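# Push the office chair fully under the desk

## Task

Move the office chair so it sits completely beneath the desk, left resting upright on all its wheels with no tilt and not toppled; it must stay there unaided once the robot stops touching or holding it.

## Robot and tools

ROBOT. TidyBot++: one wheeled base (0.54 m long, 0.50 m wide, 0.38 m tall, four powered casters) carrying a single seven-joint arm with a two-finger gripper. The shoulder sits 0.12 m ahead of the base centre and 0.68 m up. Segments: upper arm 0.42 m, forearm 0.31 m, hand 0.31 m to the hand point. The arm starts folded, hand pointing down, wrist poking up to 0.08 m past the base front, elbow up to 1.15 m high. Cameras: base_camera (fixed on the base, looking forward and down) and wrist_camera (fisheye, looks along the hand).

FRAMES. Base frame: origin on the floor below the base centre, x forward, y left, z up. hand_pose is reported in it (the point between the finger pads; its z runs out along the fingers, its y is the closing direction). Odometry frame = base frame at scene start; heading is positive to the left, -3.142 to 3.142. base_tilt is in degrees, positive when leaning forward or right, with a fixed bias near 1 degree.

execute_actions. Argument actions: a list holding zero or one action; cameras: optional list of base_camera, wrist_camera or all (omitted/null = all, [] = none). An empty list just reports state and images. One action may contain:
- base: exactly one key, each a relative move from where the base last reported itself, not a pose. translate_m: metres along the base x axis, forward positive, -2 to 2. strafe_m: metres sideways, left positive, -2 to 2. rotate_rad: radians on the spot, counter-clockwise seen from above positive, -6.3 to 6.3.
- joints: absolute target angles by name, radians (gripper unitless). joint_1_rad any angle (vertical turn of the whole arm; positive is clockwise from above, opposite to rotate_rad); joint_2_rad shoulder -2.249 to 2.249; joint_3_rad any angle; joint_4_rad elbow -2.579 to 2.579; joint_5_rad any angle; joint_6_rad wrist -2.099 to 2.099; joint_7_rad any angle; gripper_pos 0 (open, ~85 mm gap) to 1 (closed, squeezing ~100 N per finger). Unlimited joints take the short way round, so turn past half a turn in steps. Done tolerances: ±0.039 for joints 1-4, ±0.056 for 5-7, ±0.03 gripper.
- speeds: optional caps for this action only, keyed translate_m, strafe_m (0.05 to 0.5 m/s) or rotate_rad (0.1 to 1.57 rad/s); defaults are the maxima.
Motions in one action start together. An action never runs past 15 s, and a base move needing over 8.667 s at its cap is refused. Bad keys or values refuse the whole call with no motion. A joint you omit can keep pushing toward an older target.

ARM GEOMETRY. With joint_1_rad 0, joint_3_rad 3.14, joint_5_rad 0 (near the start) the arm stays in the vertical plane of base x. Tilt from vertical, forward positive: upper arm = joint_2_rad, forearm = joint_2_rad - joint_4_rad, hand = that minus joint_6_rad. Forward reach from the shoulder is the sum of length x sin(tilt); height above it the sum of length x cos(tilt). A down-pointing hand reaches at most about 0.94 m above the floor, lower when extended. Joint friction leaves errors of a centimetre or two; to correct, send last command + (wanted - read). Repeating the same target does nothing.

RESULT LINES. base_odometry counts wheel rotation, so slip looks like travel and drift builds over many moves. base_status / joint_status: done; off_target (stopped elsewhere, may still push); contact_stop or time_out (target dropped, holds in place). A blocked base shoves until timeout and may still report done though short of target. joint command not followed plus a cause: line means a self-collision check held back the arm's targets (the gripper still moves); those joints show not_followed and may be retried each action. Nothing stops the arm hitting the base; ARM HIT reports a hard hit. on_its_own lists motion not commanded by this call. motor_effort: percent of each motor's maximum, signed toward higher joint values, peak in brackets, with bias and noise. Motor temperatures: one per arm joint in joint_positions order; MOTOR HOT from 60 °C, OVER-TEMPERATURE FAULT at 75 °C (arm sinks, keys show limit_stop_at_motor_heat; resend targets). A torque fault (sensor at 104.5 N m for joints 1-4, 51.3 for 5-7; warnings at 56.7 and 29.4) freezes arm and gripper 10 s and skips the rest of the call; the base keeps moving. If any call reports a stop, later calls in the same reply are not run. The pictures line gives camera order; changed calibrations are listed.

OTHER TOOLS. wait(seconds 0 to 10): no new command, returns state and images. zoom_image(camera, region [x0,y0,x1,y1] pixels, top-left origin, at most 504 x 504) enlarges the latest full image. base_camera is 644x364, wrist_camera 644x476. read_manual(section "licences") only returns licence text. finished_scene(scene) ends the scene for good and says whether it succeeded; call it only when the chair is settled on its own.

CAUTIONS. The robot can tip if the arm snags something about 0.8 m or higher while the base drives, and a sideways push on a raised hand can lift two wheels; back away or retract the arm to right it. Push the chair low and gently, at reduced speed, and avoid ramming the desk or slamming the chair. The arm sags with loads. Do not drop, knock over or fling anything, and release the chair before finishing.

Each tool is called after "Request:" as name([rows], argument=value, ...), one row to a line, values as JSON.

## Session

Request:
execute_actions(actions=[])

Scene clock: 0.00 s.
Motor temperatures (°C, as the motors report them): [30 29 30 31 34 41 39]
base_odometry: x=+0.000 y=+0.000 heading=+0.000 (m, m, rad; odometry frame)
base_tilt: forward=+0.5 right=+0.1 (deg)
base_status: not commanded
joint_positions: joint_1_rad=+0.028 joint_2_rad=-0.315 joint_3_rad=+3.129 joint_4_rad=-2.553 joint_5_rad=+0.034 joint_6_rad=-0.908 joint_7_rad=+1.592 gripper_pos=+0.000
joint_status: not commanded
motor_effort: joint_1_rad=-2 joint_2_rad=-2 joint_3_rad=+1 joint_4_rad=+16 joint_5_rad=+0 joint_6_rad=+0 joint_7_rad=+1 (%)
hand_pose: x=+0.2339 y=-0.0094 z=+0.5761 quat_wxyz=(+0.015, +1.000, +0.013, -0.003) (m; base frame)
pictures: base_camera, wrist_camera
Images, in order (width x height): base_camera 644x364, wrist_camera 644x476.

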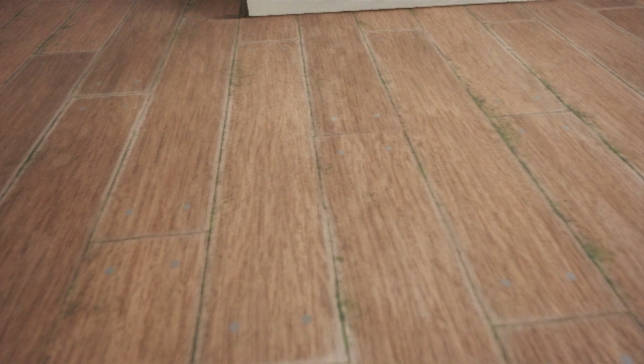

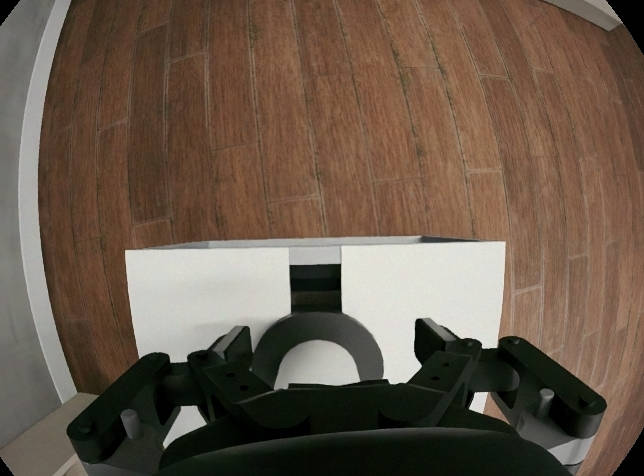

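Request:
execute_actions([
  {"joints": {"joint_6_rad": 0.35}},
], cameras=["wrist_camera"])

Scene clock: 7.77 s.
Motor temperatures (°C, as the motors report them): [30 29 30 31 34 41 39]
base_odometry: x=+0.000 y=+0.000 heading=+0.000 (m, m, rad; odometry frame)
base_tilt: forward=+0.5 right=+0.1 (deg)
base_status: not commanded
joint_positions: joint_1_rad=+0.028 joint_2_rad=-0.315 joint_3_rad=+3.129 joint_4_rad=-2.552 joint_5_rad=+0.034 joint_6_rad=+0.335 joint_7_rad=+1.592 gripper_pos=+0.000
joint_status: all done
motor_effort: joint_1_rad=-1(1) joint_2_rad=-7(7) joint_3_rad=+1(1) joint_4_rad=+17(19) joint_5_rad=-1(0) joint_6_rad=+7(7) joint_7_rad=+0(0) (%)
hand_pose: x=+0.5300 y=-0.0013 z=+0.7863 quat_wxyz=(+0.017, +0.814, +0.020, +0.581) (m; base frame)
pictures: wrist_camera
camera_calibration (this result's frames):
wrist_camera: T_world_to_cam=[[0.00944564, -0.999953, 0.00221773, 0.00271382], [-0.348203, -0.00536816, -0.937404, 0.973014], [0.937371, 0.00808215, -0.348238, -0.0885199], [0, 0, 0, 1]] pos_world=[0.421757, 0.00865242, 0.881275]
Images, in order (width x height): wrist_camera 644x476.

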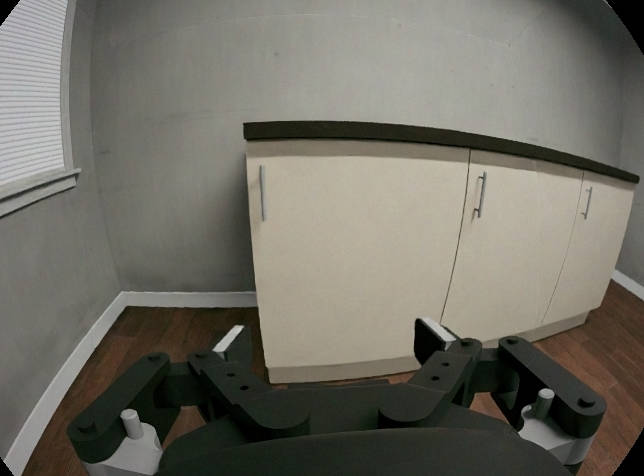

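Request:
execute_actions([
  {"joints": {"joint_1_rad": 1.7}},
], cameras=["wrist_camera"])

Scene clock: 15.07 s.
Motor temperatures (°C, as the motors report them): [30 29 30 31 34 41 39]
base_odometry: x=+0.000 y=+0.000 heading=+0.000 (m, m, rad; odometry frame)
base_tilt: forward=+0.5 right=+0.1 (deg)
base_status: not commanded
joint_positions: joint_1_rad=+1.689 joint_2_rad=-0.315 joint_3_rad=+3.129 joint_4_rad=-2.552 joint_5_rad=+0.034 joint_6_rad=+0.335 joint_7_rad=+1.592 gripper_pos=+0.000
joint_status: all done
motor_effort: joint_1_rad=-2(2) joint_2_rad=-7(7) joint_3_rad=+1(2) joint_4_rad=+18(19) joint_5_rad=+0(1) joint_6_rad=+7(7) joint_7_rad=+1(1) (%)
hand_pose: x=+0.0809 y=-0.4092 z=+0.7863 quat_wxyz=(+0.440, +0.564, -0.587, +0.379) (m; base frame)
pictures: wrist_camera
camera_calibration (this result's frames):
wrist_camera: T_world_to_cam=[[-0.996771, 0.0802615, 0.00221801, 0.122453], [0.0258777, 0.347282, -0.937404, 0.928499], [-0.0760077, -0.93432, -0.348237, 0.032072], [0, 0, 0, 1]] pos_world=[0.100468, -0.302313, 0.881275]
Images, in order (width x height): wrist_camera 644x476.

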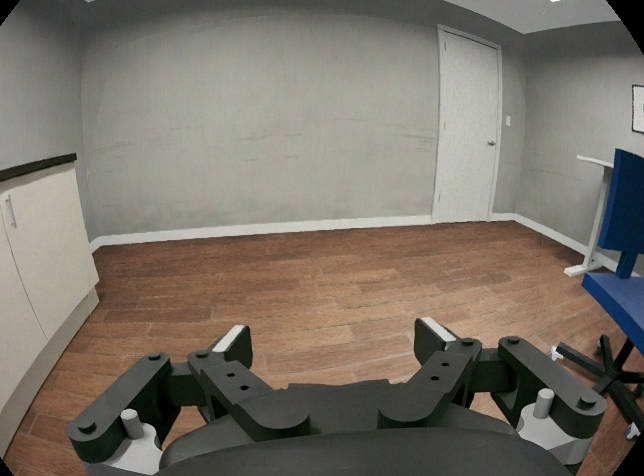

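Request:
execute_actions([
  {"joints": {"joint_1_rad": 2.8}},
], cameras=["wrist_camera"])

Scene clock: 21.20 s.
Motor temperatures (°C, as the motors report them): [30 29 30 31 34 41 39]
base_odometry: x=+0.000 y=+0.000 heading=+0.000 (m, m, rad; odometry frame)
base_tilt: forward=+0.5 right=+0.0 (deg)
base_status: not commanded
joint_positions: joint_1_rad=+2.789 joint_2_rad=-0.315 joint_3_rad=+3.129 joint_4_rad=-2.552 joint_5_rad=+0.034 joint_6_rad=+0.335 joint_7_rad=+1.592 gripper_pos=+0.000
joint_status: all done
motor_effort: joint_1_rad=-2(2) joint_2_rad=-7(7) joint_3_rad=+1(2) joint_4_rad=+18(19) joint_5_rad=+0(1) joint_6_rad=+6(7) joint_7_rad=+1(1) (%)
hand_pose: x=-0.2630 y=-0.1516 z=+0.7863 quat_wxyz=(+0.573, +0.173, -0.795, +0.093) (m; base frame)
pictures: wrist_camera
camera_calibration (this result's frames):
wrist_camera: T_world_to_cam=[[-0.380503, 0.924777, 0.00221795, 0.0491176], [0.321252, 0.134429, -0.937404, 0.893349], [-0.867187, -0.355973, -0.348237, 0.126222], [0, 0, 0, 1]] pos_world=[-0.158843, -0.120583, 0.881275]
Images, in order (width x height): wrist_camera 644x476.

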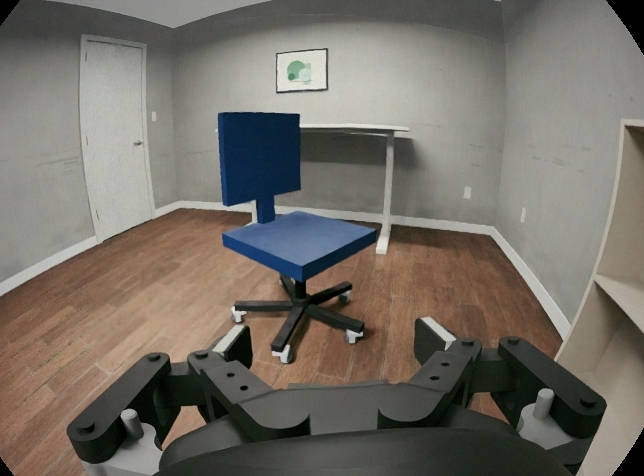

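Request:
zoom_image(camera="wrist_camera", region=[180, 90, 440, 370])

Region (180, 90, 440, 370) of wrist_camera's 644x476 image, scaled by 1.800; it fills the left 468 columns of this view, and the rest is white.

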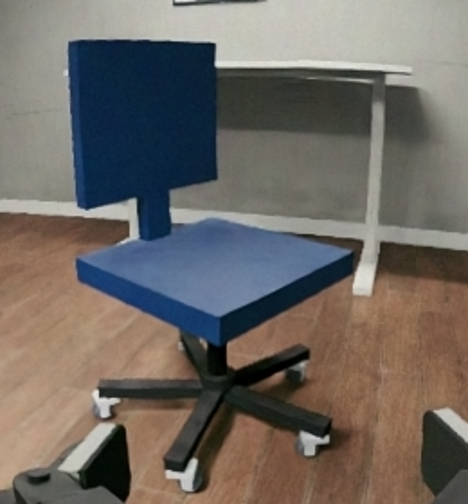

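Request:
execute_actions([
  {"base": {"rotate_rad": -2.66}, "joints": {"joint_1_rad": 0.0}},
])

Scene clock: 108.43 s.
Motor temperatures (°C, as the motors report them): [30 29 30 31 34 41 39]
base_odometry: x=+0.000 y=+0.000 heading=-2.660 (m, m, rad; odometry frame)
base_tilt: forward=+0.5 right=+0.0 (deg)
base_status: done
joint_positions: joint_1_rad=+0.011 joint_2_rad=-0.315 joint_3_rad=+3.129 joint_4_rad=-2.552 joint_5_rad=+0.034 joint_6_rad=+0.335 joint_7_rad=+1.592 gripper_pos=+0.000
joint_status: all done
motor_effort: joint_1_rad=-1(0) joint_2_rad=-6(7) joint_3_rad=+1(2) joint_4_rad=+18(19) joint_5_rad=-1(1) joint_6_rad=+7(8) joint_7_rad=+0(1) (%)
hand_pose: x=+0.5300 y=+0.0057 z=+0.7863 quat_wxyz=(+0.012, +0.814, +0.027, +0.581) (m; base frame)
pictures: base_camera, wrist_camera
camera_calibration (this result's frames):
wrist_camera: T_world_to_cam=[[0.0263218, -0.999651, 0.00221781, 0.000705483], [-0.348063, -0.0112445, -0.937404, 0.972998], [0.937102, 0.0239022, -0.348237, -0.0884881], [0, 0, 0, 1]] pos_world=[0.421568, 0.0137612, 0.881275]
Images, in order (width x height): base_camera 644x364, wrist_camera 644x476.

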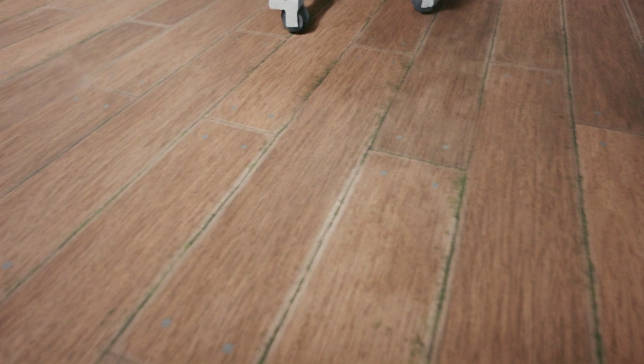

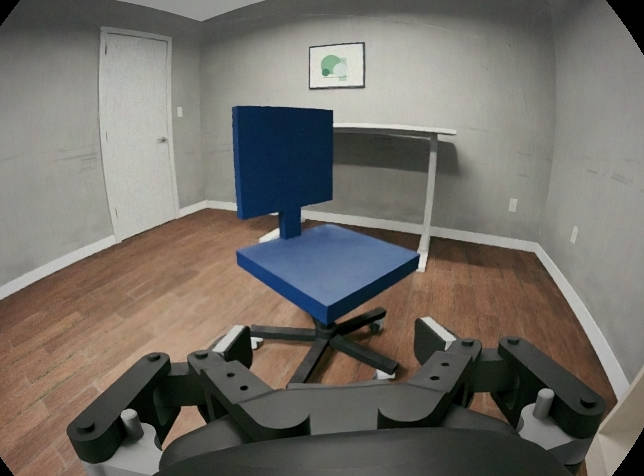

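Request:
zoom_image(camera="wrist_camera", region=[200, 90, 480, 390])

Region (200, 90, 480, 390) of wrist_camera's 644x476 image, scaled by 1.680; it fills the left 470 columns of this view, and the rest is white.

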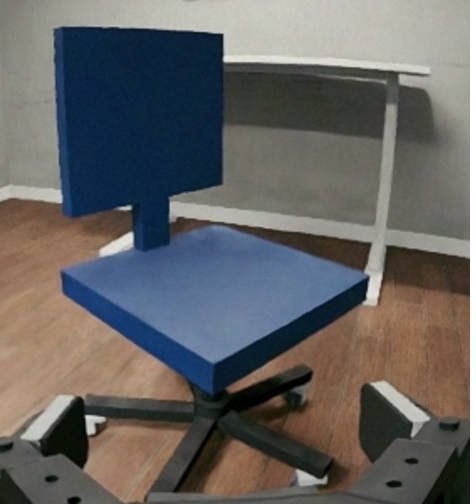

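Request:
execute_actions([
  {"base": {"rotate_rad": 0.76}},
], cameras=["wrist_camera"])

Request:
execute_actions([
  {"base": {"translate_m": 2.0}, "joints": {"joint_1_rad": 1.3}},
])

Scene clock: 230.13 s.
Motor temperatures (°C, as the motors report them): [30 29 30 32 34 41 39]
base_odometry: x=+0.000 y=+0.000 heading=-1.900 (m, m, rad; odometry frame)
base_tilt: forward=+0.5 right=+0.1 (deg)
base_status: done
joint_positions: joint_1_rad=+0.008 joint_2_rad=-0.315 joint_3_rad=+3.129 joint_4_rad=-2.552 joint_5_rad=+0.034 joint_6_rad=+0.335 joint_7_rad=+1.592 gripper_pos=+0.000
joint_status: not commanded
motor_effort: joint_1_rad=-2(1) joint_2_rad=-7(8) joint_3_rad=+2(3) joint_4_rad=+18(19) joint_5_rad=-1(1) joint_6_rad=+7(7) joint_7_rad=+0(1) (%)
hand_pose: x=+0.5299 y=+0.0069 z=+0.7863 quat_wxyz=(+0.011, +0.814, +0.028, +0.581) (m; base frame)
pictures: wrist_camera
camera_calibration (this result's frames):
wrist_camera: T_world_to_cam=[[0.0292329, -0.99957, 0.00221789, 0.000358979], [-0.348029, -0.0122582, -0.937404, 0.972994], [0.937028, 0.0266311, -0.348237, -0.0884793], [0, 0, 0, 1]] pos_world=[0.421527, 0.0146423, 0.881275]
Images, in order (width x height): wrist_camera 644x476.

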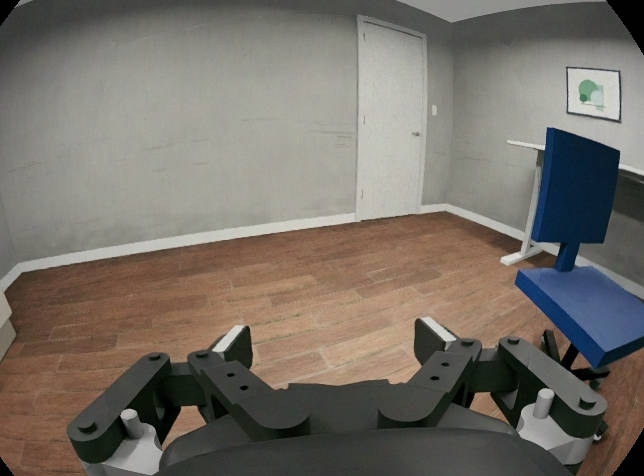

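Scene clock: 235.47 s.
Motor temperatures (°C, as the motors report them): [30 29 30 32 34 41 39]
base_odometry: x=-0.646 y=-1.893 heading=-1.900 (m, m, rad; odometry frame)
base_tilt: forward=+0.5 right=+0.1 (deg)
base_status: done
joint_positions: joint_1_rad=+1.289 joint_2_rad=-0.316 joint_3_rad=+3.129 joint_4_rad=-2.552 joint_5_rad=+0.034 joint_6_rad=+0.335 joint_7_rad=+1.592 gripper_pos=+0.000
joint_status: all done
motor_effort: joint_1_rad=-3(2) joint_2_rad=-6(8) joint_3_rad=+1(2) joint_4_rad=+18(19) joint_5_rad=-1(1) joint_6_rad=+7(7) joint_7_rad=+0(1) (%)
hand_pose: x=+0.2432 y=-0.3917 z=+0.7865 quat_wxyz=(+0.356, +0.669, -0.464, +0.459) (m; base frame)
pictures: base_camera, wrist_camera
camera_calibration (this result's frames):
wrist_camera: T_world_to_cam=[[-0.949344, -0.31423, 0.0022359, 0.116798], [-0.111277, 0.329517, -0.937569, 0.944928], [0.293876, -0.890325, -0.347792, -0.0122416], [0, 0, 0, 1]] pos_world=[0.219628, -0.285568, 0.881417]
Images, in order (width x height): base_camera 644x364, wrist_camera 644x476.

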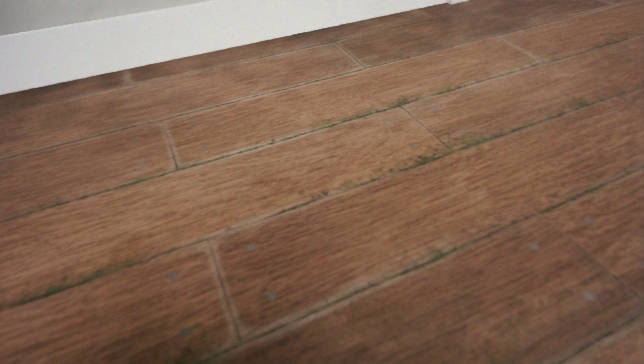

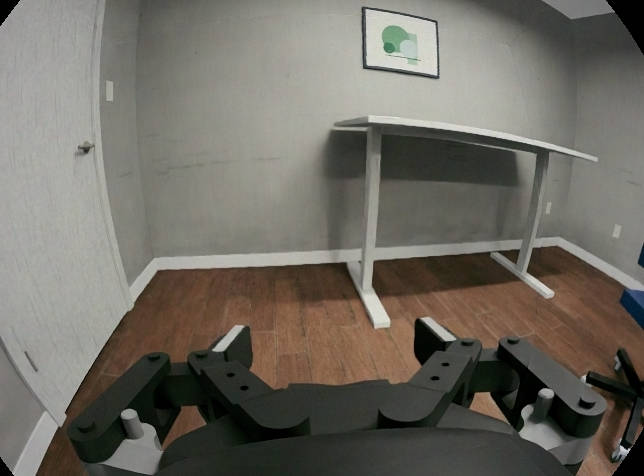

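Request:
zoom_image(camera="wrist_camera", region=[320, 90, 644, 340])

Region (320, 90, 644, 340) of wrist_camera's 644x476 image, scaled by 1.556; it fills the top 389 rows of this view, and the rest is white.

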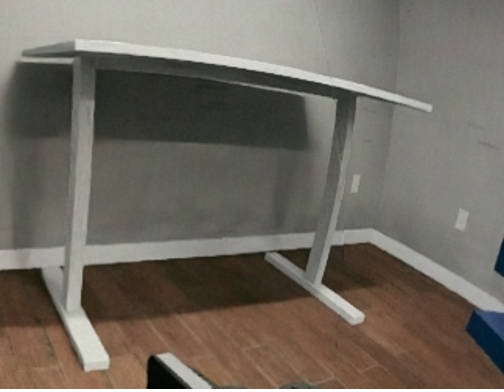

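Request:
execute_actions([
  {"base": {"rotate_rad": 3.14}, "joints": {"joint_1_rad": 0.0, "joint_2_rad": 1.227, "joint_3_rad": 3.14, "joint_4_rad": -2.26, "joint_5_rad": 0.0, "joint_6_rad": 1.916, "joint_7_rad": 1.57, "gripper_pos": 0.0}},
])

Scene clock: 285.73 s.
Motor temperatures (°C, as the motors report them): [30 29 30 32 34 41 39]
base_odometry: x=-0.646 y=-1.893 heading=+1.240 (m, m, rad; odometry frame)
base_tilt: forward=+0.5 right=+0.1 (deg)
base_status: done
joint_positions: joint_1_rad=-0.006 joint_2_rad=+1.220 joint_3_rad=+3.133 joint_4_rad=-2.266 joint_5_rad=+0.034 joint_6_rad=+1.878 joint_7_rad=+1.592 gripper_pos=+0.000
joint_status: all done
motor_effort: joint_1_rad=-2(4) joint_2_rad=-35(36) joint_3_rad=+0(1) joint_4_rad=+0(18) joint_5_rad=+0(2) joint_6_rad=+7(7) joint_7_rad=+1(1) (%)
hand_pose: x=+0.7186 y=+0.0186 z=+0.5191 quat_wxyz=(-0.014, +0.720, +0.016, +0.694) (m; base frame)
pictures: base_camera, wrist_camera
camera_calibration (this result's frames):
wrist_camera: T_world_to_cam=[[0.0540957, -0.997452, -0.0465172, 0.0145763], [-0.0632239, 0.0430705, -0.99707, 0.61362], [0.996532, 0.0568781, -0.0607329, -0.551229], [0, 0, 0, 1]] pos_world=[0.587325, 0.0194632, 0.579022]
Images, in order (width x height): base_camera 644x364, wrist_camera 644x476.

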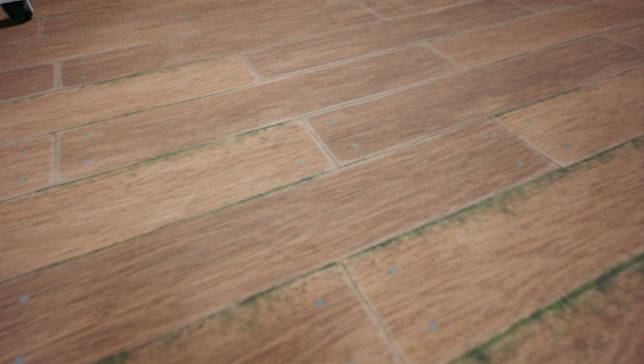

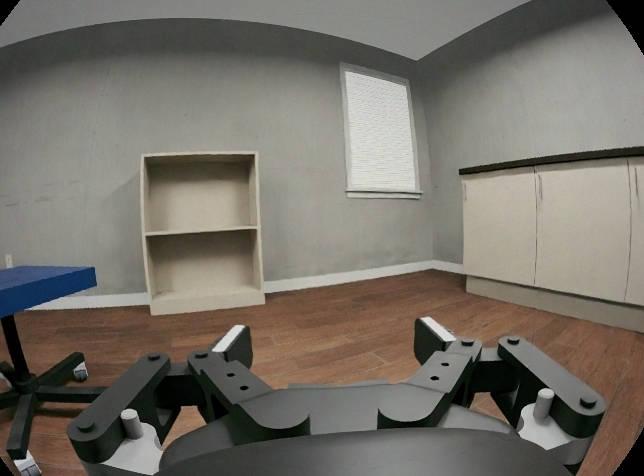

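Request:
execute_actions([
  {"base": {"translate_m": -0.25}},
], cameras=[])

Request:
execute_actions([
  {"base": {"strafe_m": 0.98}},
])

Scene clock: 293.53 s.
Motor temperatures (°C, as the motors report them): [30 30 30 32 34 41 39]
base_odometry: x=-0.727 y=-2.130 heading=+1.241 (m, m, rad; odometry frame)
base_tilt: forward=+0.4 right=+0.1 (deg)
base_status: done
joint_positions: joint_1_rad=-0.006 joint_2_rad=+1.220 joint_3_rad=+3.133 joint_4_rad=-2.265 joint_5_rad=+0.034 joint_6_rad=+1.879 joint_7_rad=+1.592 gripper_pos=+0.000
joint_status: not commanded
motor_effort: joint_1_rad=-1(2) joint_2_rad=-34(37) joint_3_rad=+0(1) joint_4_rad=-1(2) joint_5_rad=+0(0) joint_6_rad=+8(8) joint_7_rad=+1(1) (%)
hand_pose: x=+0.7190 y=+0.0186 z=+0.5195 quat_wxyz=(-0.014, +0.719, +0.016, +0.694) (m; base frame)
pictures: none
No camera images: the call's "cameras" was empty. Leave "cameras" out to get every camera's image.

Scene clock: 296.87 s.
Motor temperatures (°C, as the motors report them): [30 30 30 32 34 41 39]
base_odometry: x=-1.655 y=-1.813 heading=+1.241 (m, m, rad; odometry frame)
base_tilt: forward=+0.5 right=+0.1 (deg)
base_status: done
joint_positions: joint_1_rad=-0.003 joint_2_rad=+1.220 joint_3_rad=+3.133 joint_4_rad=-2.265 joint_5_rad=+0.034 joint_6_rad=+1.879 joint_7_rad=+1.592 gripper_pos=+0.000
joint_status: not commanded
motor_effort: joint_1_rad=-1(1) joint_2_rad=-35(35) joint_3_rad=+0(1) joint_4_rad=-1(1) joint_5_rad=-1(0) joint_6_rad=+8(8) joint_7_rad=+1(0) (%)
hand_pose: x=+0.7190 y=+0.0167 z=+0.5196 quat_wxyz=(-0.013, +0.719, +0.015, +0.694) (m; base frame)
pictures: base_camera, wrist_camera
camera_calibration (this result's frames):
wrist_camera: T_world_to_cam=[[0.0509389, -0.997624, -0.0463933, 0.0148363], [-0.0610181, 0.0432579, -0.997199, 0.612683], [0.996836, 0.0536271, -0.0586695, -0.55273], [0, 0, 0, 1]] pos_world=[0.58761, 0.017939, 0.579227]
Images, in order (width x height): base_camera 644x364, wrist_camera 644x476.

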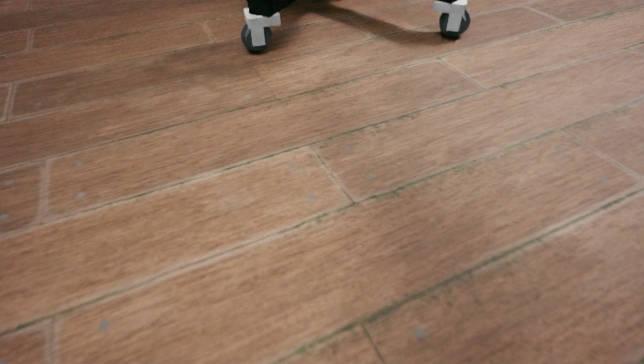

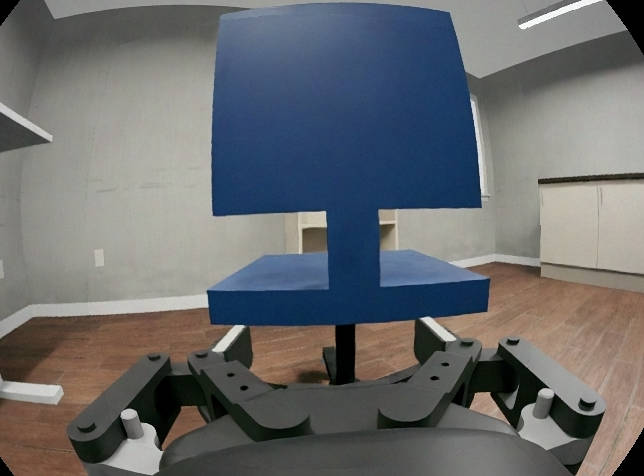

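Request:
execute_actions([
  {"base": {"translate_m": 0.22}, "joints": {"joint_3_rad": 3.148, "joint_5_rad": -0.034, "joint_6_rad": 1.95, "joint_7_rad": 1.548}, "speeds": {"translate_m": 0.2}},
])

Scene clock: 353.50 s.
Motor temperatures (°C, as the motors report them): [30 30 30 31 34 41 39]
base_odometry: x=-1.584 y=-1.604 heading=+1.242 (m, m, rad; odometry frame)
base_tilt: forward=+0.5 right=+0.0 (deg)
base_status: done
joint_positions: joint_1_rad=-0.003 joint_2_rad=+1.220 joint_3_rad=+3.137 joint_4_rad=-2.264 joint_5_rad=+0.003 joint_6_rad=+1.916 joint_7_rad=+1.587 gripper_pos=+0.000
joint_status: all done
motor_effort: joint_1_rad=-2(1) joint_2_rad=-36(36) joint_3_rad=+0(0) joint_4_rad=+0(1) joint_5_rad=+0(0) joint_6_rad=+7(8) joint_7_rad=+0(1) (%)
hand_pose: x=+0.7198 y=+0.0055 z=+0.5309 quat_wxyz=(+0.001, +0.706, +0.006, +0.708) (m; base frame)
pictures: base_camera, wrist_camera
camera_calibration (this result's frames):
wrist_camera: T_world_to_cam=[[0.0204468, -0.999122, -0.036556, 0.0209237], [-0.0222379, 0.0361002, -0.999101, 0.597676], [0.999544, 0.0212413, -0.0214802, -0.573725], [0, 0, 0, 1]] pos_world=[0.586326, 0.0115158, 0.58558]
Images, in order (width x height): base_camera 644x364, wrist_camera 644x476.

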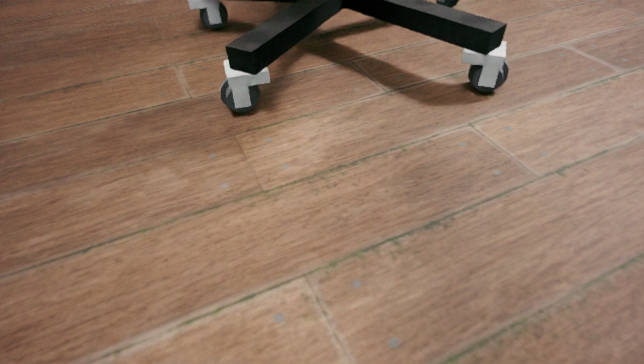

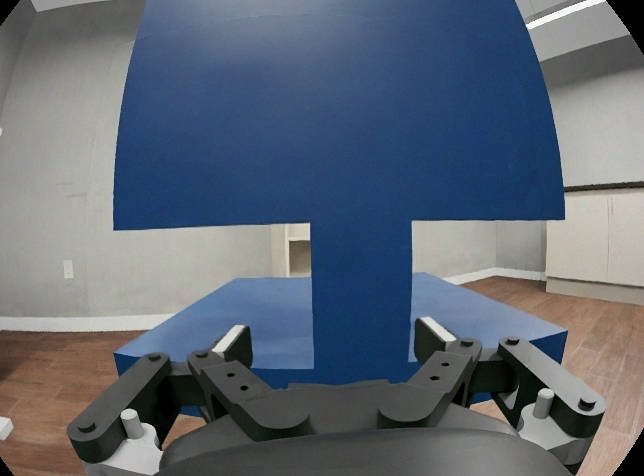

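Request:
zoom_image(camera="wrist_camera", region=[190, 280, 480, 420])

Region (190, 280, 480, 420) of wrist_camera's 644x476 image, scaled by 1.738; it fills the top 243 rows of this view, and the rest is white.

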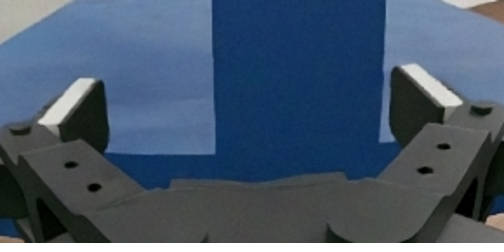

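Request:
execute_actions([
  {"base": {"strafe_m": -0.03}, "speeds": {"strafe_m": 0.1}},
], cameras=[])

Request:
execute_actions([
  {"base": {"translate_m": 0.06}, "speeds": {"translate_m": 0.1}},
], cameras=["wrist_camera"])

Request:
zoom_image(camera="wrist_camera", region=[190, 220, 480, 400])

Scene clock: 387.07 s.
Motor temperatures (°C, as the motors report them): [30 31 30 31 34 41 39]
base_odometry: x=-1.555 y=-1.614 heading=+1.242 (m, m, rad; odometry frame)
base_tilt: forward=+0.5 right=+0.1 (deg)
base_status: done
joint_positions: joint_1_rad=+0.003 joint_2_rad=+1.220 joint_3_rad=+3.140 joint_4_rad=-2.264 joint_5_rad=+0.003 joint_6_rad=+1.916 joint_7_rad=+1.587 gripper_pos=+0.000
joint_status: not commanded
motor_effort: joint_1_rad=-1(1) joint_2_rad=-35(35) joint_3_rad=+0(1) joint_4_rad=-1(0) joint_5_rad=-1(1) joint_6_rad=+7(7) joint_7_rad=+1(1) (%)
hand_pose: x=+0.7198 y=+0.0010 z=+0.5309 quat_wxyz=(+0.005, +0.706, +0.005, +0.708) (m; base frame)
pictures: none
No camera images: the call's "cameras" was empty. Leave "cameras" out to get every camera's image.

Scene clock: 388.20 s.
Motor temperatures (°C, as the motors report them): [30 31 30 31 34 41 39]
base_odometry: x=-1.536 y=-1.557 heading=+1.242 (m, m, rad; odometry frame)
base_tilt: forward=+0.5 right=+0.1 (deg)
base_status: done
joint_positions: joint_1_rad=+0.003 joint_2_rad=+1.221 joint_3_rad=+3.140 joint_4_rad=-2.263 joint_5_rad=+0.003 joint_6_rad=+1.916 joint_7_rad=+1.587 gripper_pos=+0.000
joint_status: not commanded
motor_effort: joint_1_rad=-1(1) joint_2_rad=-35(37) joint_3_rad=+0(0) joint_4_rad=+0(2) joint_5_rad=-1(1) joint_6_rad=+8(8) joint_7_rad=+1(0) (%)
hand_pose: x=+0.7200 y=+0.0010 z=+0.5309 quat_wxyz=(+0.005, +0.706, +0.005, +0.708) (m; base frame)
pictures: wrist_camera
camera_calibration (this result's frames):
wrist_camera: T_world_to_cam=[[0.0136501, -0.999337, -0.0337636, 0.0198185], [-0.0213577, 0.0334677, -0.999212, 0.597227], [0.999679, 0.0143604, -0.0208867, -0.574253], [0, 0, 0, 1]] pos_world=[0.586553, 0.00806407, 0.585431]
Images, in order (width x height): wrist_camera 644x476.

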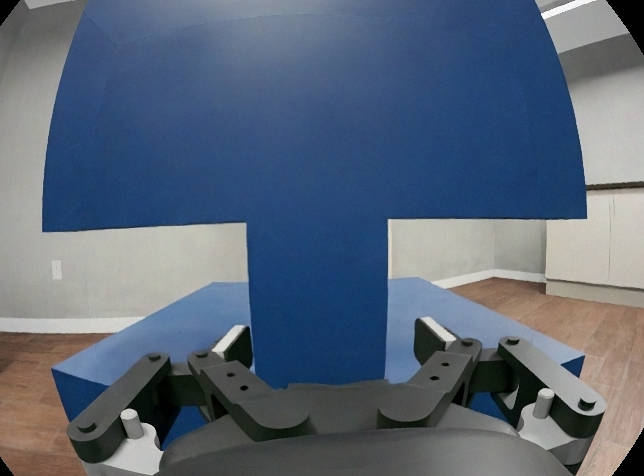

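Region (190, 220, 480, 400) of wrist_camera's 644x476 image, scaled by 1.738; it fills the top 313 rows of this view, and the rest is white.

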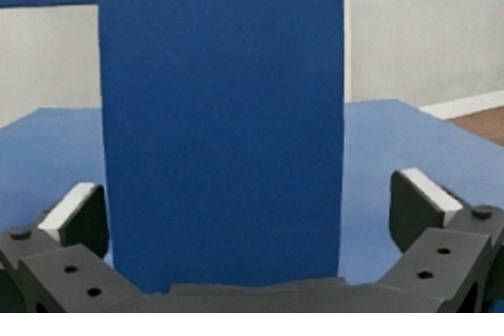

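Request:
execute_actions([
  {"base": {"strafe_m": 0.007}, "speeds": {"strafe_m": 0.05}},
], cameras=["wrist_camera"])

Request:
zoom_image(camera="wrist_camera", region=[190, 220, 480, 400])

Scene clock: 401.17 s.
Motor temperatures (°C, as the motors report them): [30 31 30 31 34 41 39]
base_odometry: x=-1.542 y=-1.555 heading=+1.241 (m, m, rad; odometry frame)
base_tilt: forward=+0.5 right=+0.1 (deg)
base_status: done
joint_positions: joint_1_rad=+0.001 joint_2_rad=+1.221 joint_3_rad=+3.140 joint_4_rad=-2.263 joint_5_rad=+0.003 joint_6_rad=+1.916 joint_7_rad=+1.587 gripper_pos=+0.000
joint_status: not commanded
motor_effort: joint_1_rad=-1(4) joint_2_rad=-35(35) joint_3_rad=+0(1) joint_4_rad=+0(1) joint_5_rad=-1(0) joint_6_rad=+8(8) joint_7_rad=+1(1) (%)
hand_pose: x=+0.7200 y=+0.0023 z=+0.5309 quat_wxyz=(+0.004, +0.706, +0.006, +0.708) (m; base frame)
pictures: wrist_camera
camera_calibration (this result's frames):
wrist_camera: T_world_to_cam=[[0.0158165, -0.999311, -0.0335769, 0.019499], [-0.0214303, 0.0332345, -0.999218, 0.597236], [0.999645, 0.0165237, -0.0208898, -0.574248], [0, 0, 0, 1]] pos_world=[0.586535, 0.00912541, 0.585428]
Images, in order (width x height): wrist_camera 644x476.

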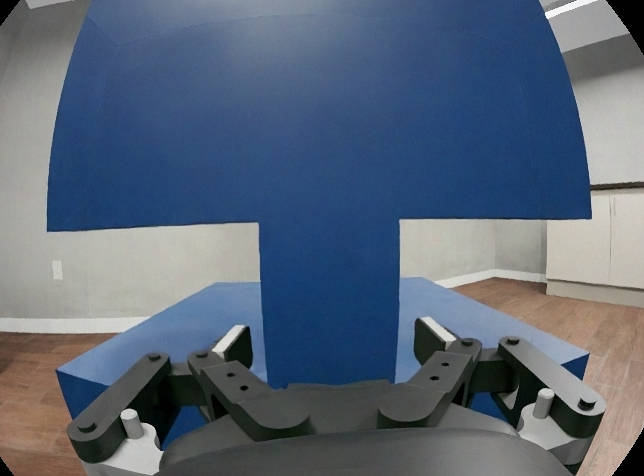

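Region (190, 220, 480, 400) of wrist_camera's 644x476 image, scaled by 1.738; it fills the top 313 rows of this view, and the rest is white.

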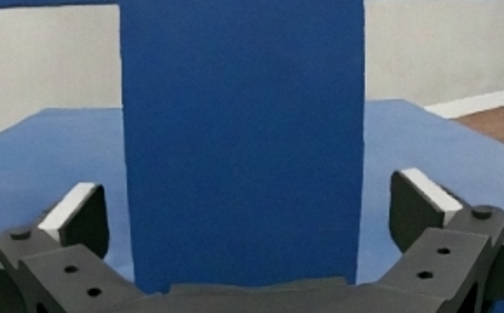

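Request:
execute_actions([
  {"base": {"translate_m": 0.035}, "speeds": {"translate_m": 0.05}},
])

Scene clock: 414.27 s.
Motor temperatures (°C, as the motors report them): [30 31 30 31 34 41 39]
base_odometry: x=-1.531 y=-1.521 heading=+1.242 (m, m, rad; odometry frame)
base_tilt: forward=+0.5 right=+0.1 (deg)
base_status: done
joint_positions: joint_1_rad=+0.001 joint_2_rad=+1.221 joint_3_rad=+3.140 joint_4_rad=-2.263 joint_5_rad=+0.003 joint_6_rad=+1.916 joint_7_rad=+1.587 gripper_pos=+0.000
joint_status: not commanded
motor_effort: joint_1_rad=-1(4) joint_2_rad=-35(37) joint_3_rad=+0(1) joint_4_rad=+0(1) joint_5_rad=-1(0) joint_6_rad=+8(8) joint_7_rad=+1(0) (%)
hand_pose: x=+0.7200 y=+0.0023 z=+0.5309 quat_wxyz=(+0.004, +0.706, +0.006, +0.708) (m; base frame)
pictures: base_camera, wrist_camera
camera_calibration (this result's frames):
wrist_camera: T_world_to_cam=[[0.0158176, -0.999311, -0.0335757, 0.0194963], [-0.021372, 0.0332343, -0.999219, 0.597179], [0.999646, 0.0165228, -0.0208316, -0.574305], [0, 0, 0, 1]] pos_world=[0.586556, 0.00912515, 0.585403]
Images, in order (width x height): base_camera 644x364, wrist_camera 644x476.

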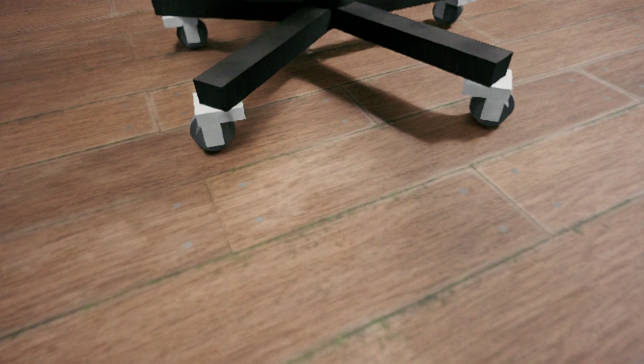

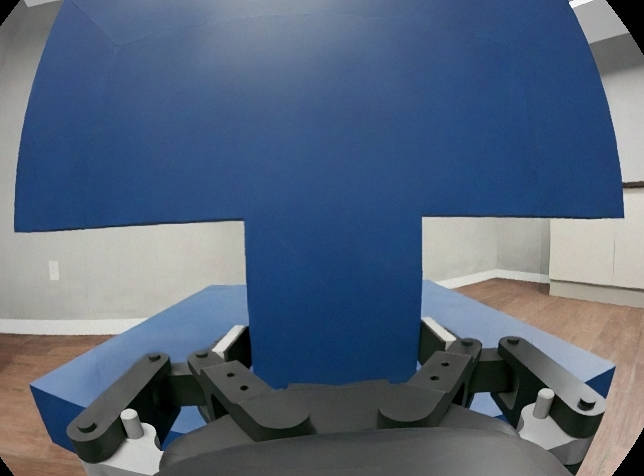

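Request:
execute_actions([
  {"base": {"translate_m": 0.03}, "speeds": {"translate_m": 0.05}},
], cameras=["wrist_camera"])

Scene clock: 423.57 s.
Motor temperatures (°C, as the motors report them): [30 31 30 31 34 41 39]
base_odometry: x=-1.521 y=-1.493 heading=+1.242 (m, m, rad; odometry frame)
base_tilt: forward=+0.5 right=+0.0 (deg)
base_status: done
joint_positions: joint_1_rad=+0.001 joint_2_rad=+1.221 joint_3_rad=+3.140 joint_4_rad=-2.263 joint_5_rad=+0.003 joint_6_rad=+1.916 joint_7_rad=+1.587 gripper_pos=+0.000
joint_status: not commanded
motor_effort: joint_1_rad=-1(0) joint_2_rad=-35(36) joint_3_rad=+0(0) joint_4_rad=+0(2) joint_5_rad=+0(1) joint_6_rad=+8(9) joint_7_rad=+1(1) (%)
hand_pose: x=+0.7201 y=+0.0023 z=+0.5309 quat_wxyz=(+0.004, +0.706, +0.006, +0.708) (m; base frame)
pictures: wrist_camera
camera_calibration (this result's frames):
wrist_camera: T_world_to_cam=[[0.0158212, -0.999311, -0.0335742, 0.0194922], [-0.021268, 0.0332345, -0.999221, 0.597099], [0.999649, 0.0165229, -0.0207275, -0.574401], [0, 0, 0, 1]] pos_world=[0.58659, 0.00912528, 0.585382]
Images, in order (width x height): wrist_camera 644x476.

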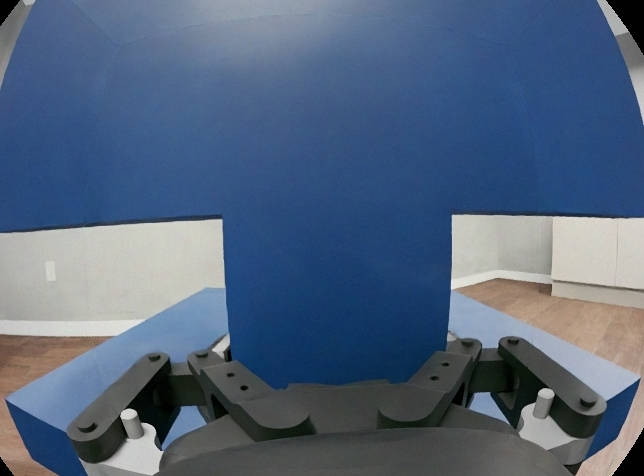

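Request:
execute_actions([
  {"joints": {"gripper_pos": 1.0}},
], cameras=["wrist_camera"])

Scene clock: 430.37 s.
Motor temperatures (°C, as the motors report them): [30 31 30 31 34 41 39]
base_odometry: x=-1.521 y=-1.493 heading=+1.242 (m, m, rad; odometry frame)
base_tilt: forward=+0.5 right=+0.1 (deg)
base_status: not commanded
joint_positions: joint_1_rad=-0.004 joint_2_rad=+1.221 joint_3_rad=+3.140 joint_4_rad=-2.267 joint_5_rad=-0.001 joint_6_rad=+1.920 joint_7_rad=+1.579 gripper_pos=+0.087
joint_status: gripper_pos off_target (ended at +0.087, target +1.000)
motor_effort: joint_1_rad=-2(5) joint_2_rad=-35(37) joint_3_rad=+1(4) joint_4_rad=+2(5) joint_5_rad=-1(8) joint_6_rad=+6(7) joint_7_rad=+1(4) (%)
hand_pose: x=+0.7188 y=+0.0039 z=+0.5309 quat_wxyz=(+0.001, +0.706, +0.004, +0.708) (m; base frame)
pictures: wrist_camera
camera_calibration (this result's frames):
wrist_camera: T_world_to_cam=[[0.0169246, -0.99908, -0.0393957, 0.0233146], [-0.0221935, 0.0390162, -0.998992, 0.597606], [0.99961, 0.0177819, -0.0215128, -0.572683], [0, 0, 0, 1]] pos_world=[0.585329, 0.0101602, 0.585602]
Images, in order (width x height): wrist_camera 644x476.

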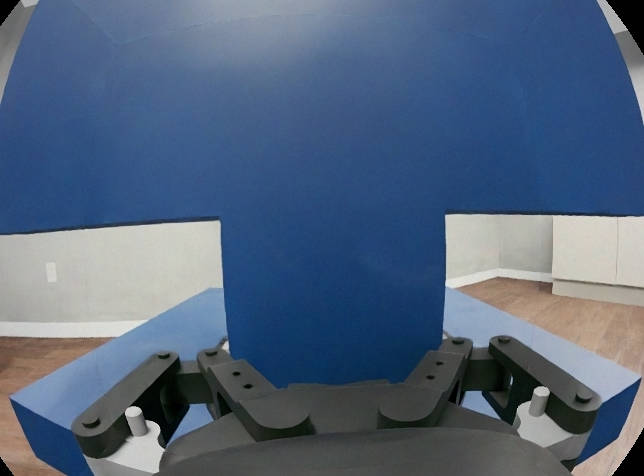

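Request:
execute_actions([
  {"base": {"strafe_m": -0.323}, "speeds": {"strafe_m": 0.15}},
])

Scene clock: 472.33 s.
Motor temperatures (°C, as the motors report them): [30 31 30 31 34 41 39]
base_odometry: x=-1.215 y=-1.597 heading=+1.242 (m, m, rad; odometry frame)
base_tilt: forward=+0.5 right=+0.1 (deg)
base_status: done
joint_positions: joint_1_rad=-0.028 joint_2_rad=+1.223 joint_3_rad=+3.138 joint_4_rad=-2.265 joint_5_rad=+0.028 joint_6_rad=+1.921 joint_7_rad=+1.584 gripper_pos=+0.089
joint_status: not commanded
motor_effort: joint_1_rad=+4(20) joint_2_rad=-33(38) joint_3_rad=+1(5) joint_4_rad=+0(3) joint_5_rad=-4(16) joint_6_rad=+7(11) joint_7_rad=-2(11) (%)
hand_pose: x=+0.7184 y=+0.0270 z=+0.5306 quat_wxyz=(-0.019, +0.706, +0.019, +0.708) (m; base frame)
pictures: base_camera, wrist_camera
camera_calibration (this result's frames):
wrist_camera: T_world_to_cam=[[0.0677168, -0.996636, -0.0461597, 0.0134775], [-0.0235737, 0.0446546, -0.998724, 0.597023], [0.997426, 0.0687186, -0.0204705, -0.57308], [0, 0, 0, 1]] pos_world=[0.584766, 0.0261536, 0.585152]
Images, in order (width x height): base_camera 644x364, wrist_camera 644x476.

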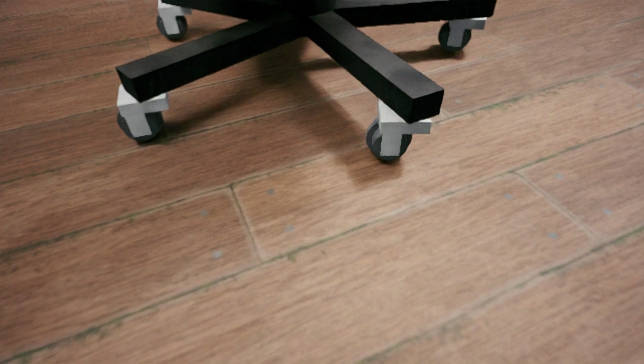

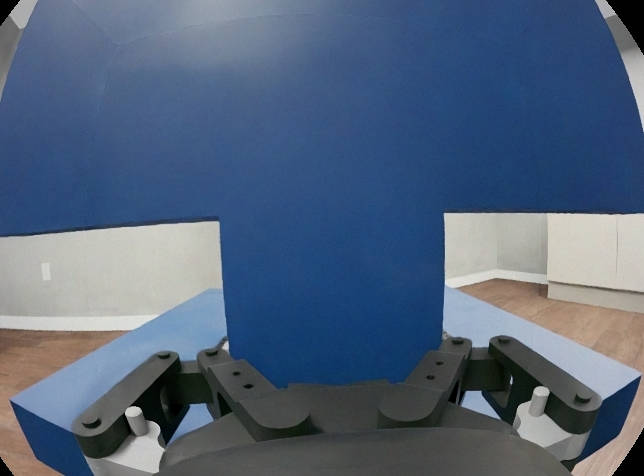

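Request:
execute_actions([
  {"base": {"translate_m": 0.72}, "speeds": {"translate_m": 0.25}},
])

Scene clock: 480.33 s.
Motor temperatures (°C, as the motors report them): [30 31 30 31 34 41 39]
base_odometry: x=-0.982 y=-0.916 heading=+1.241 (m, m, rad; odometry frame)
base_tilt: forward=+0.5 right=+0.1 (deg)
base_status: done
joint_positions: joint_1_rad=+0.080 joint_2_rad=+1.237 joint_3_rad=+3.156 joint_4_rad=-2.265 joint_5_rad=-0.085 joint_6_rad=+1.947 joint_7_rad=+1.529 gripper_pos=+0.090
joint_status: not commanded
motor_effort: joint_1_rad=-16(19) joint_2_rad=-38(41) joint_3_rad=-3(4) joint_4_rad=-1(11) joint_5_rad=+10(13) joint_6_rad=+13(13) joint_7_rad=+7(9) (%)
hand_pose: x=+0.7119 y=-0.0752 z=+0.5312 quat_wxyz=(+0.058, +0.698, -0.056, +0.711) (m; base frame)
pictures: base_camera, wrist_camera
camera_calibration (this result's frames):
wrist_camera: T_world_to_cam=[[-0.147841, -0.987964, -0.0454889, 0.0658248], [0.00170617, 0.0457395, -0.998952, 0.584327], [0.98901, -0.147764, -0.00507655, -0.578071], [0, 0, 0, 1]] pos_world=[0.580452, -0.0471124, 0.583775]
Images, in order (width x height): base_camera 644x364, wrist_camera 644x476.

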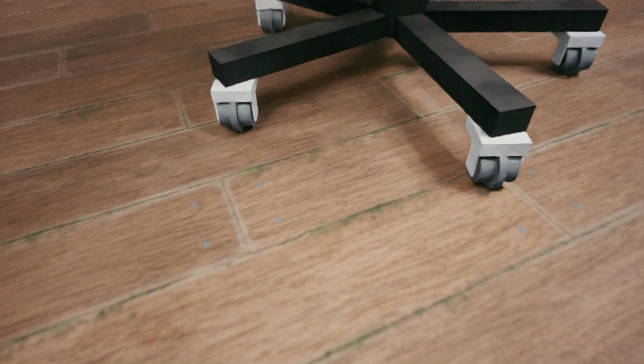

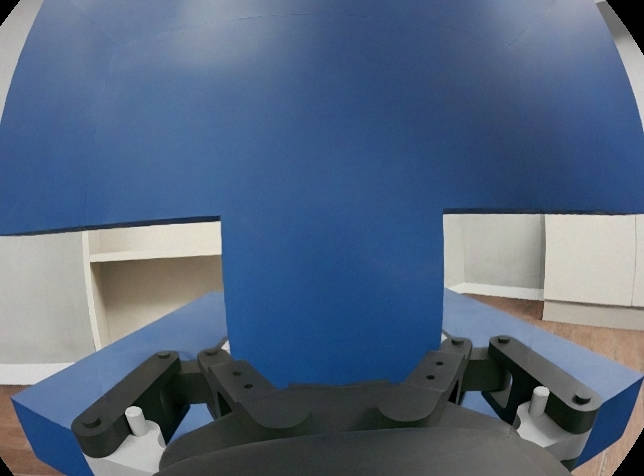

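Request:
execute_actions([
  {"base": {"rotate_rad": 1.0}, "speeds": {"rotate_rad": 0.3}},
])

Scene clock: 494.27 s.
Motor temperatures (°C, as the motors report them): [30 31 30 31 34 41 39]
base_odometry: x=-0.982 y=-0.916 heading=+2.240 (m, m, rad; odometry frame)
base_tilt: forward=+0.5 right=+0.1 (deg)
base_status: done
joint_positions: joint_1_rad=-0.003 joint_2_rad=+1.237 joint_3_rad=+3.164 joint_4_rad=-2.247 joint_5_rad=-0.070 joint_6_rad=+1.935 joint_7_rad=+1.532 gripper_pos=+0.092
joint_status: not commanded
motor_effort: joint_1_rad=+0(32) joint_2_rad=-34(40) joint_3_rad=-1(6) joint_4_rad=-4(7) joint_5_rad=-1(21) joint_6_rad=+10(15) joint_7_rad=-2(13) (%)
hand_pose: x=+0.7216 y=-0.0252 z=+0.5308 quat_wxyz=(+0.027, +0.698, -0.022, +0.715) (m; base frame)
pictures: base_camera, wrist_camera
camera_calibration (this result's frames):
wrist_camera: T_world_to_cam=[[-0.0556156, -0.997627, -0.0405811, 0.047275], [0.00262415, 0.0404978, -0.999176, 0.580954], [0.998449, -0.0556763, 0.00036561, -0.587636], [0, 0, 0, 1]] pos_world=[0.587829, -0.00908193, 0.582608]
Images, in order (width x height): base_camera 644x364, wrist_camera 644x476.

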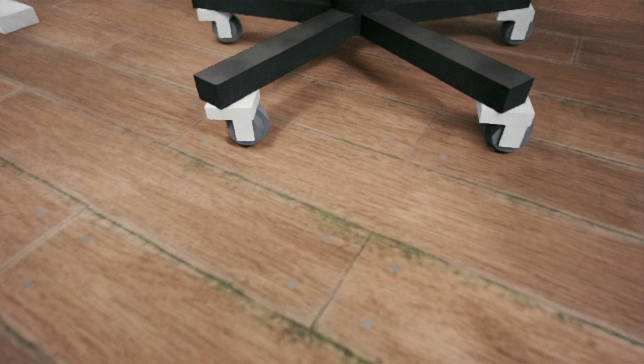

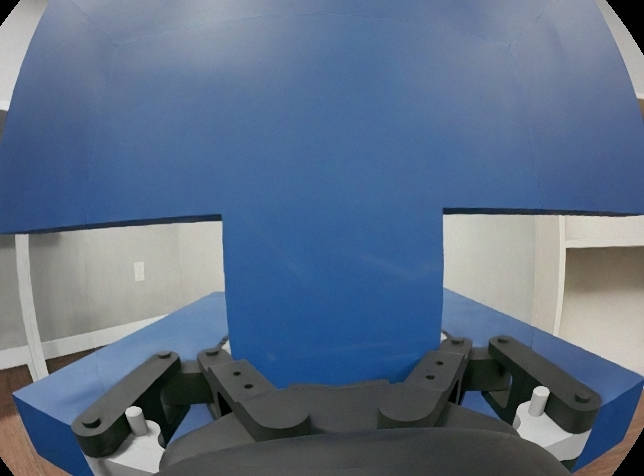

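Request:
execute_actions([
  {"base": {"translate_m": -0.18}, "speeds": {"translate_m": 0.15}},
], cameras=["base_camera"])

Request:
execute_actions([
  {"base": {"rotate_rad": 1.0}, "speeds": {"rotate_rad": 0.3}},
])

Scene clock: 511.40 s.
Motor temperatures (°C, as the motors report them): [30 31 30 31 34 41 39]
base_odometry: x=-0.870 y=-1.057 heading=+2.241 (m, m, rad; odometry frame)
base_tilt: forward=+0.5 right=+0.0 (deg)
base_status: done
joint_positions: joint_1_rad=-0.035 joint_2_rad=+1.232 joint_3_rad=+3.156 joint_4_rad=-2.255 joint_5_rad=-0.037 joint_6_rad=+1.932 joint_7_rad=+1.550 gripper_pos=+0.092
joint_status: not commanded
motor_effort: joint_1_rad=+6(8) joint_2_rad=-36(40) joint_3_rad=+1(2) joint_4_rad=+0(8) joint_5_rad=-6(7) joint_6_rad=+5(17) joint_7_rad=-5(5) (%)
hand_pose: x=+0.7205 y=+0.0069 z=+0.5305 quat_wxyz=(+0.003, +0.701, +0.000, +0.713) (m; base frame)
pictures: base_camera
Images, in order (width x height): base_camera 644x364.

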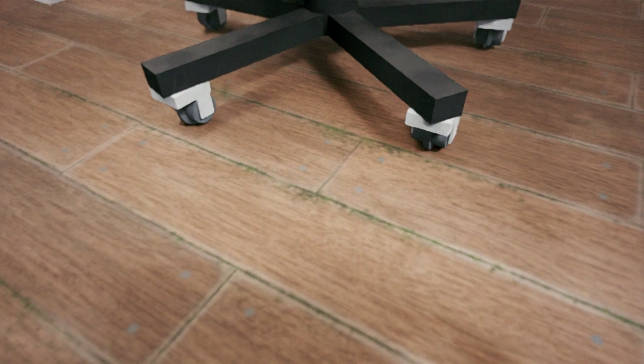

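Scene clock: 515.63 s.
Motor temperatures (°C, as the motors report them): [30 31 30 31 34 41 39]
base_odometry: x=-0.870 y=-1.057 heading=-3.044 (m, m, rad; odometry frame)
base_tilt: forward=+0.5 right=+0.1 (deg)
base_status: done
joint_positions: joint_1_rad=-0.003 joint_2_rad=+1.236 joint_3_rad=+3.163 joint_4_rad=-2.245 joint_5_rad=-0.072 joint_6_rad=+1.932 joint_7_rad=+1.532 gripper_pos=+0.092
joint_status: not commanded
motor_effort: joint_1_rad=-1(31) joint_2_rad=-35(39) joint_3_rad=-1(7) joint_4_rad=-5(6) joint_5_rad=+0(22) joint_6_rad=+10(13) joint_7_rad=-2(13) (%)
hand_pose: x=+0.7222 y=-0.0254 z=+0.5309 quat_wxyz=(+0.028, +0.698, -0.023, +0.715) (m; base frame)
pictures: base_camera, wrist_camera
camera_calibration (this result's frames):
wrist_camera: T_world_to_cam=[[-0.057223, -0.997512, -0.0411841, 0.0485667], [0.00244898, 0.0411113, -0.999152, 0.581097], [0.998358, -0.0572753, 0.0000903763, -0.588045], [0, 0, 0, 1]] pos_world=[0.588436, -0.00912431, 0.582658]
Images, in order (width x height): base_camera 644x364, wrist_camera 644x476.

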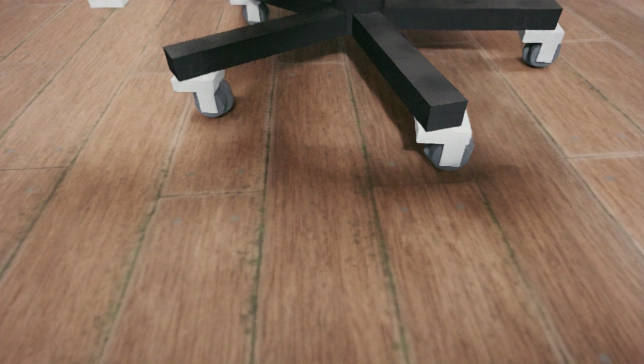

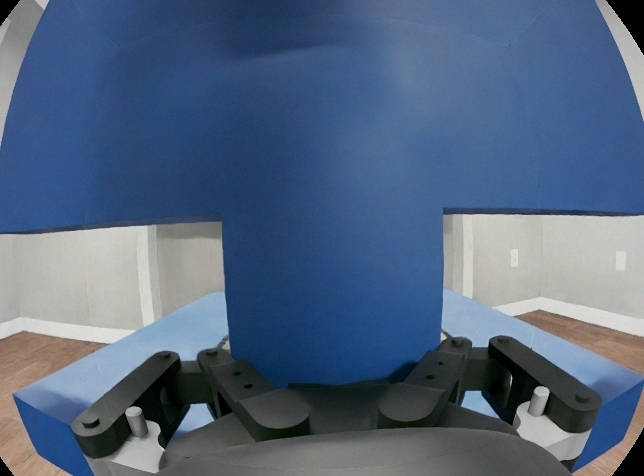

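Request:
zoom_image(camera="base_camera", region=[0, 0, 504, 364])

Region (0, 0, 504, 364) of base_camera's 644x364 image, scaled by 1.000.

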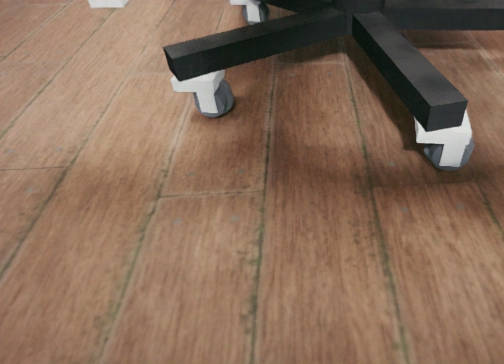

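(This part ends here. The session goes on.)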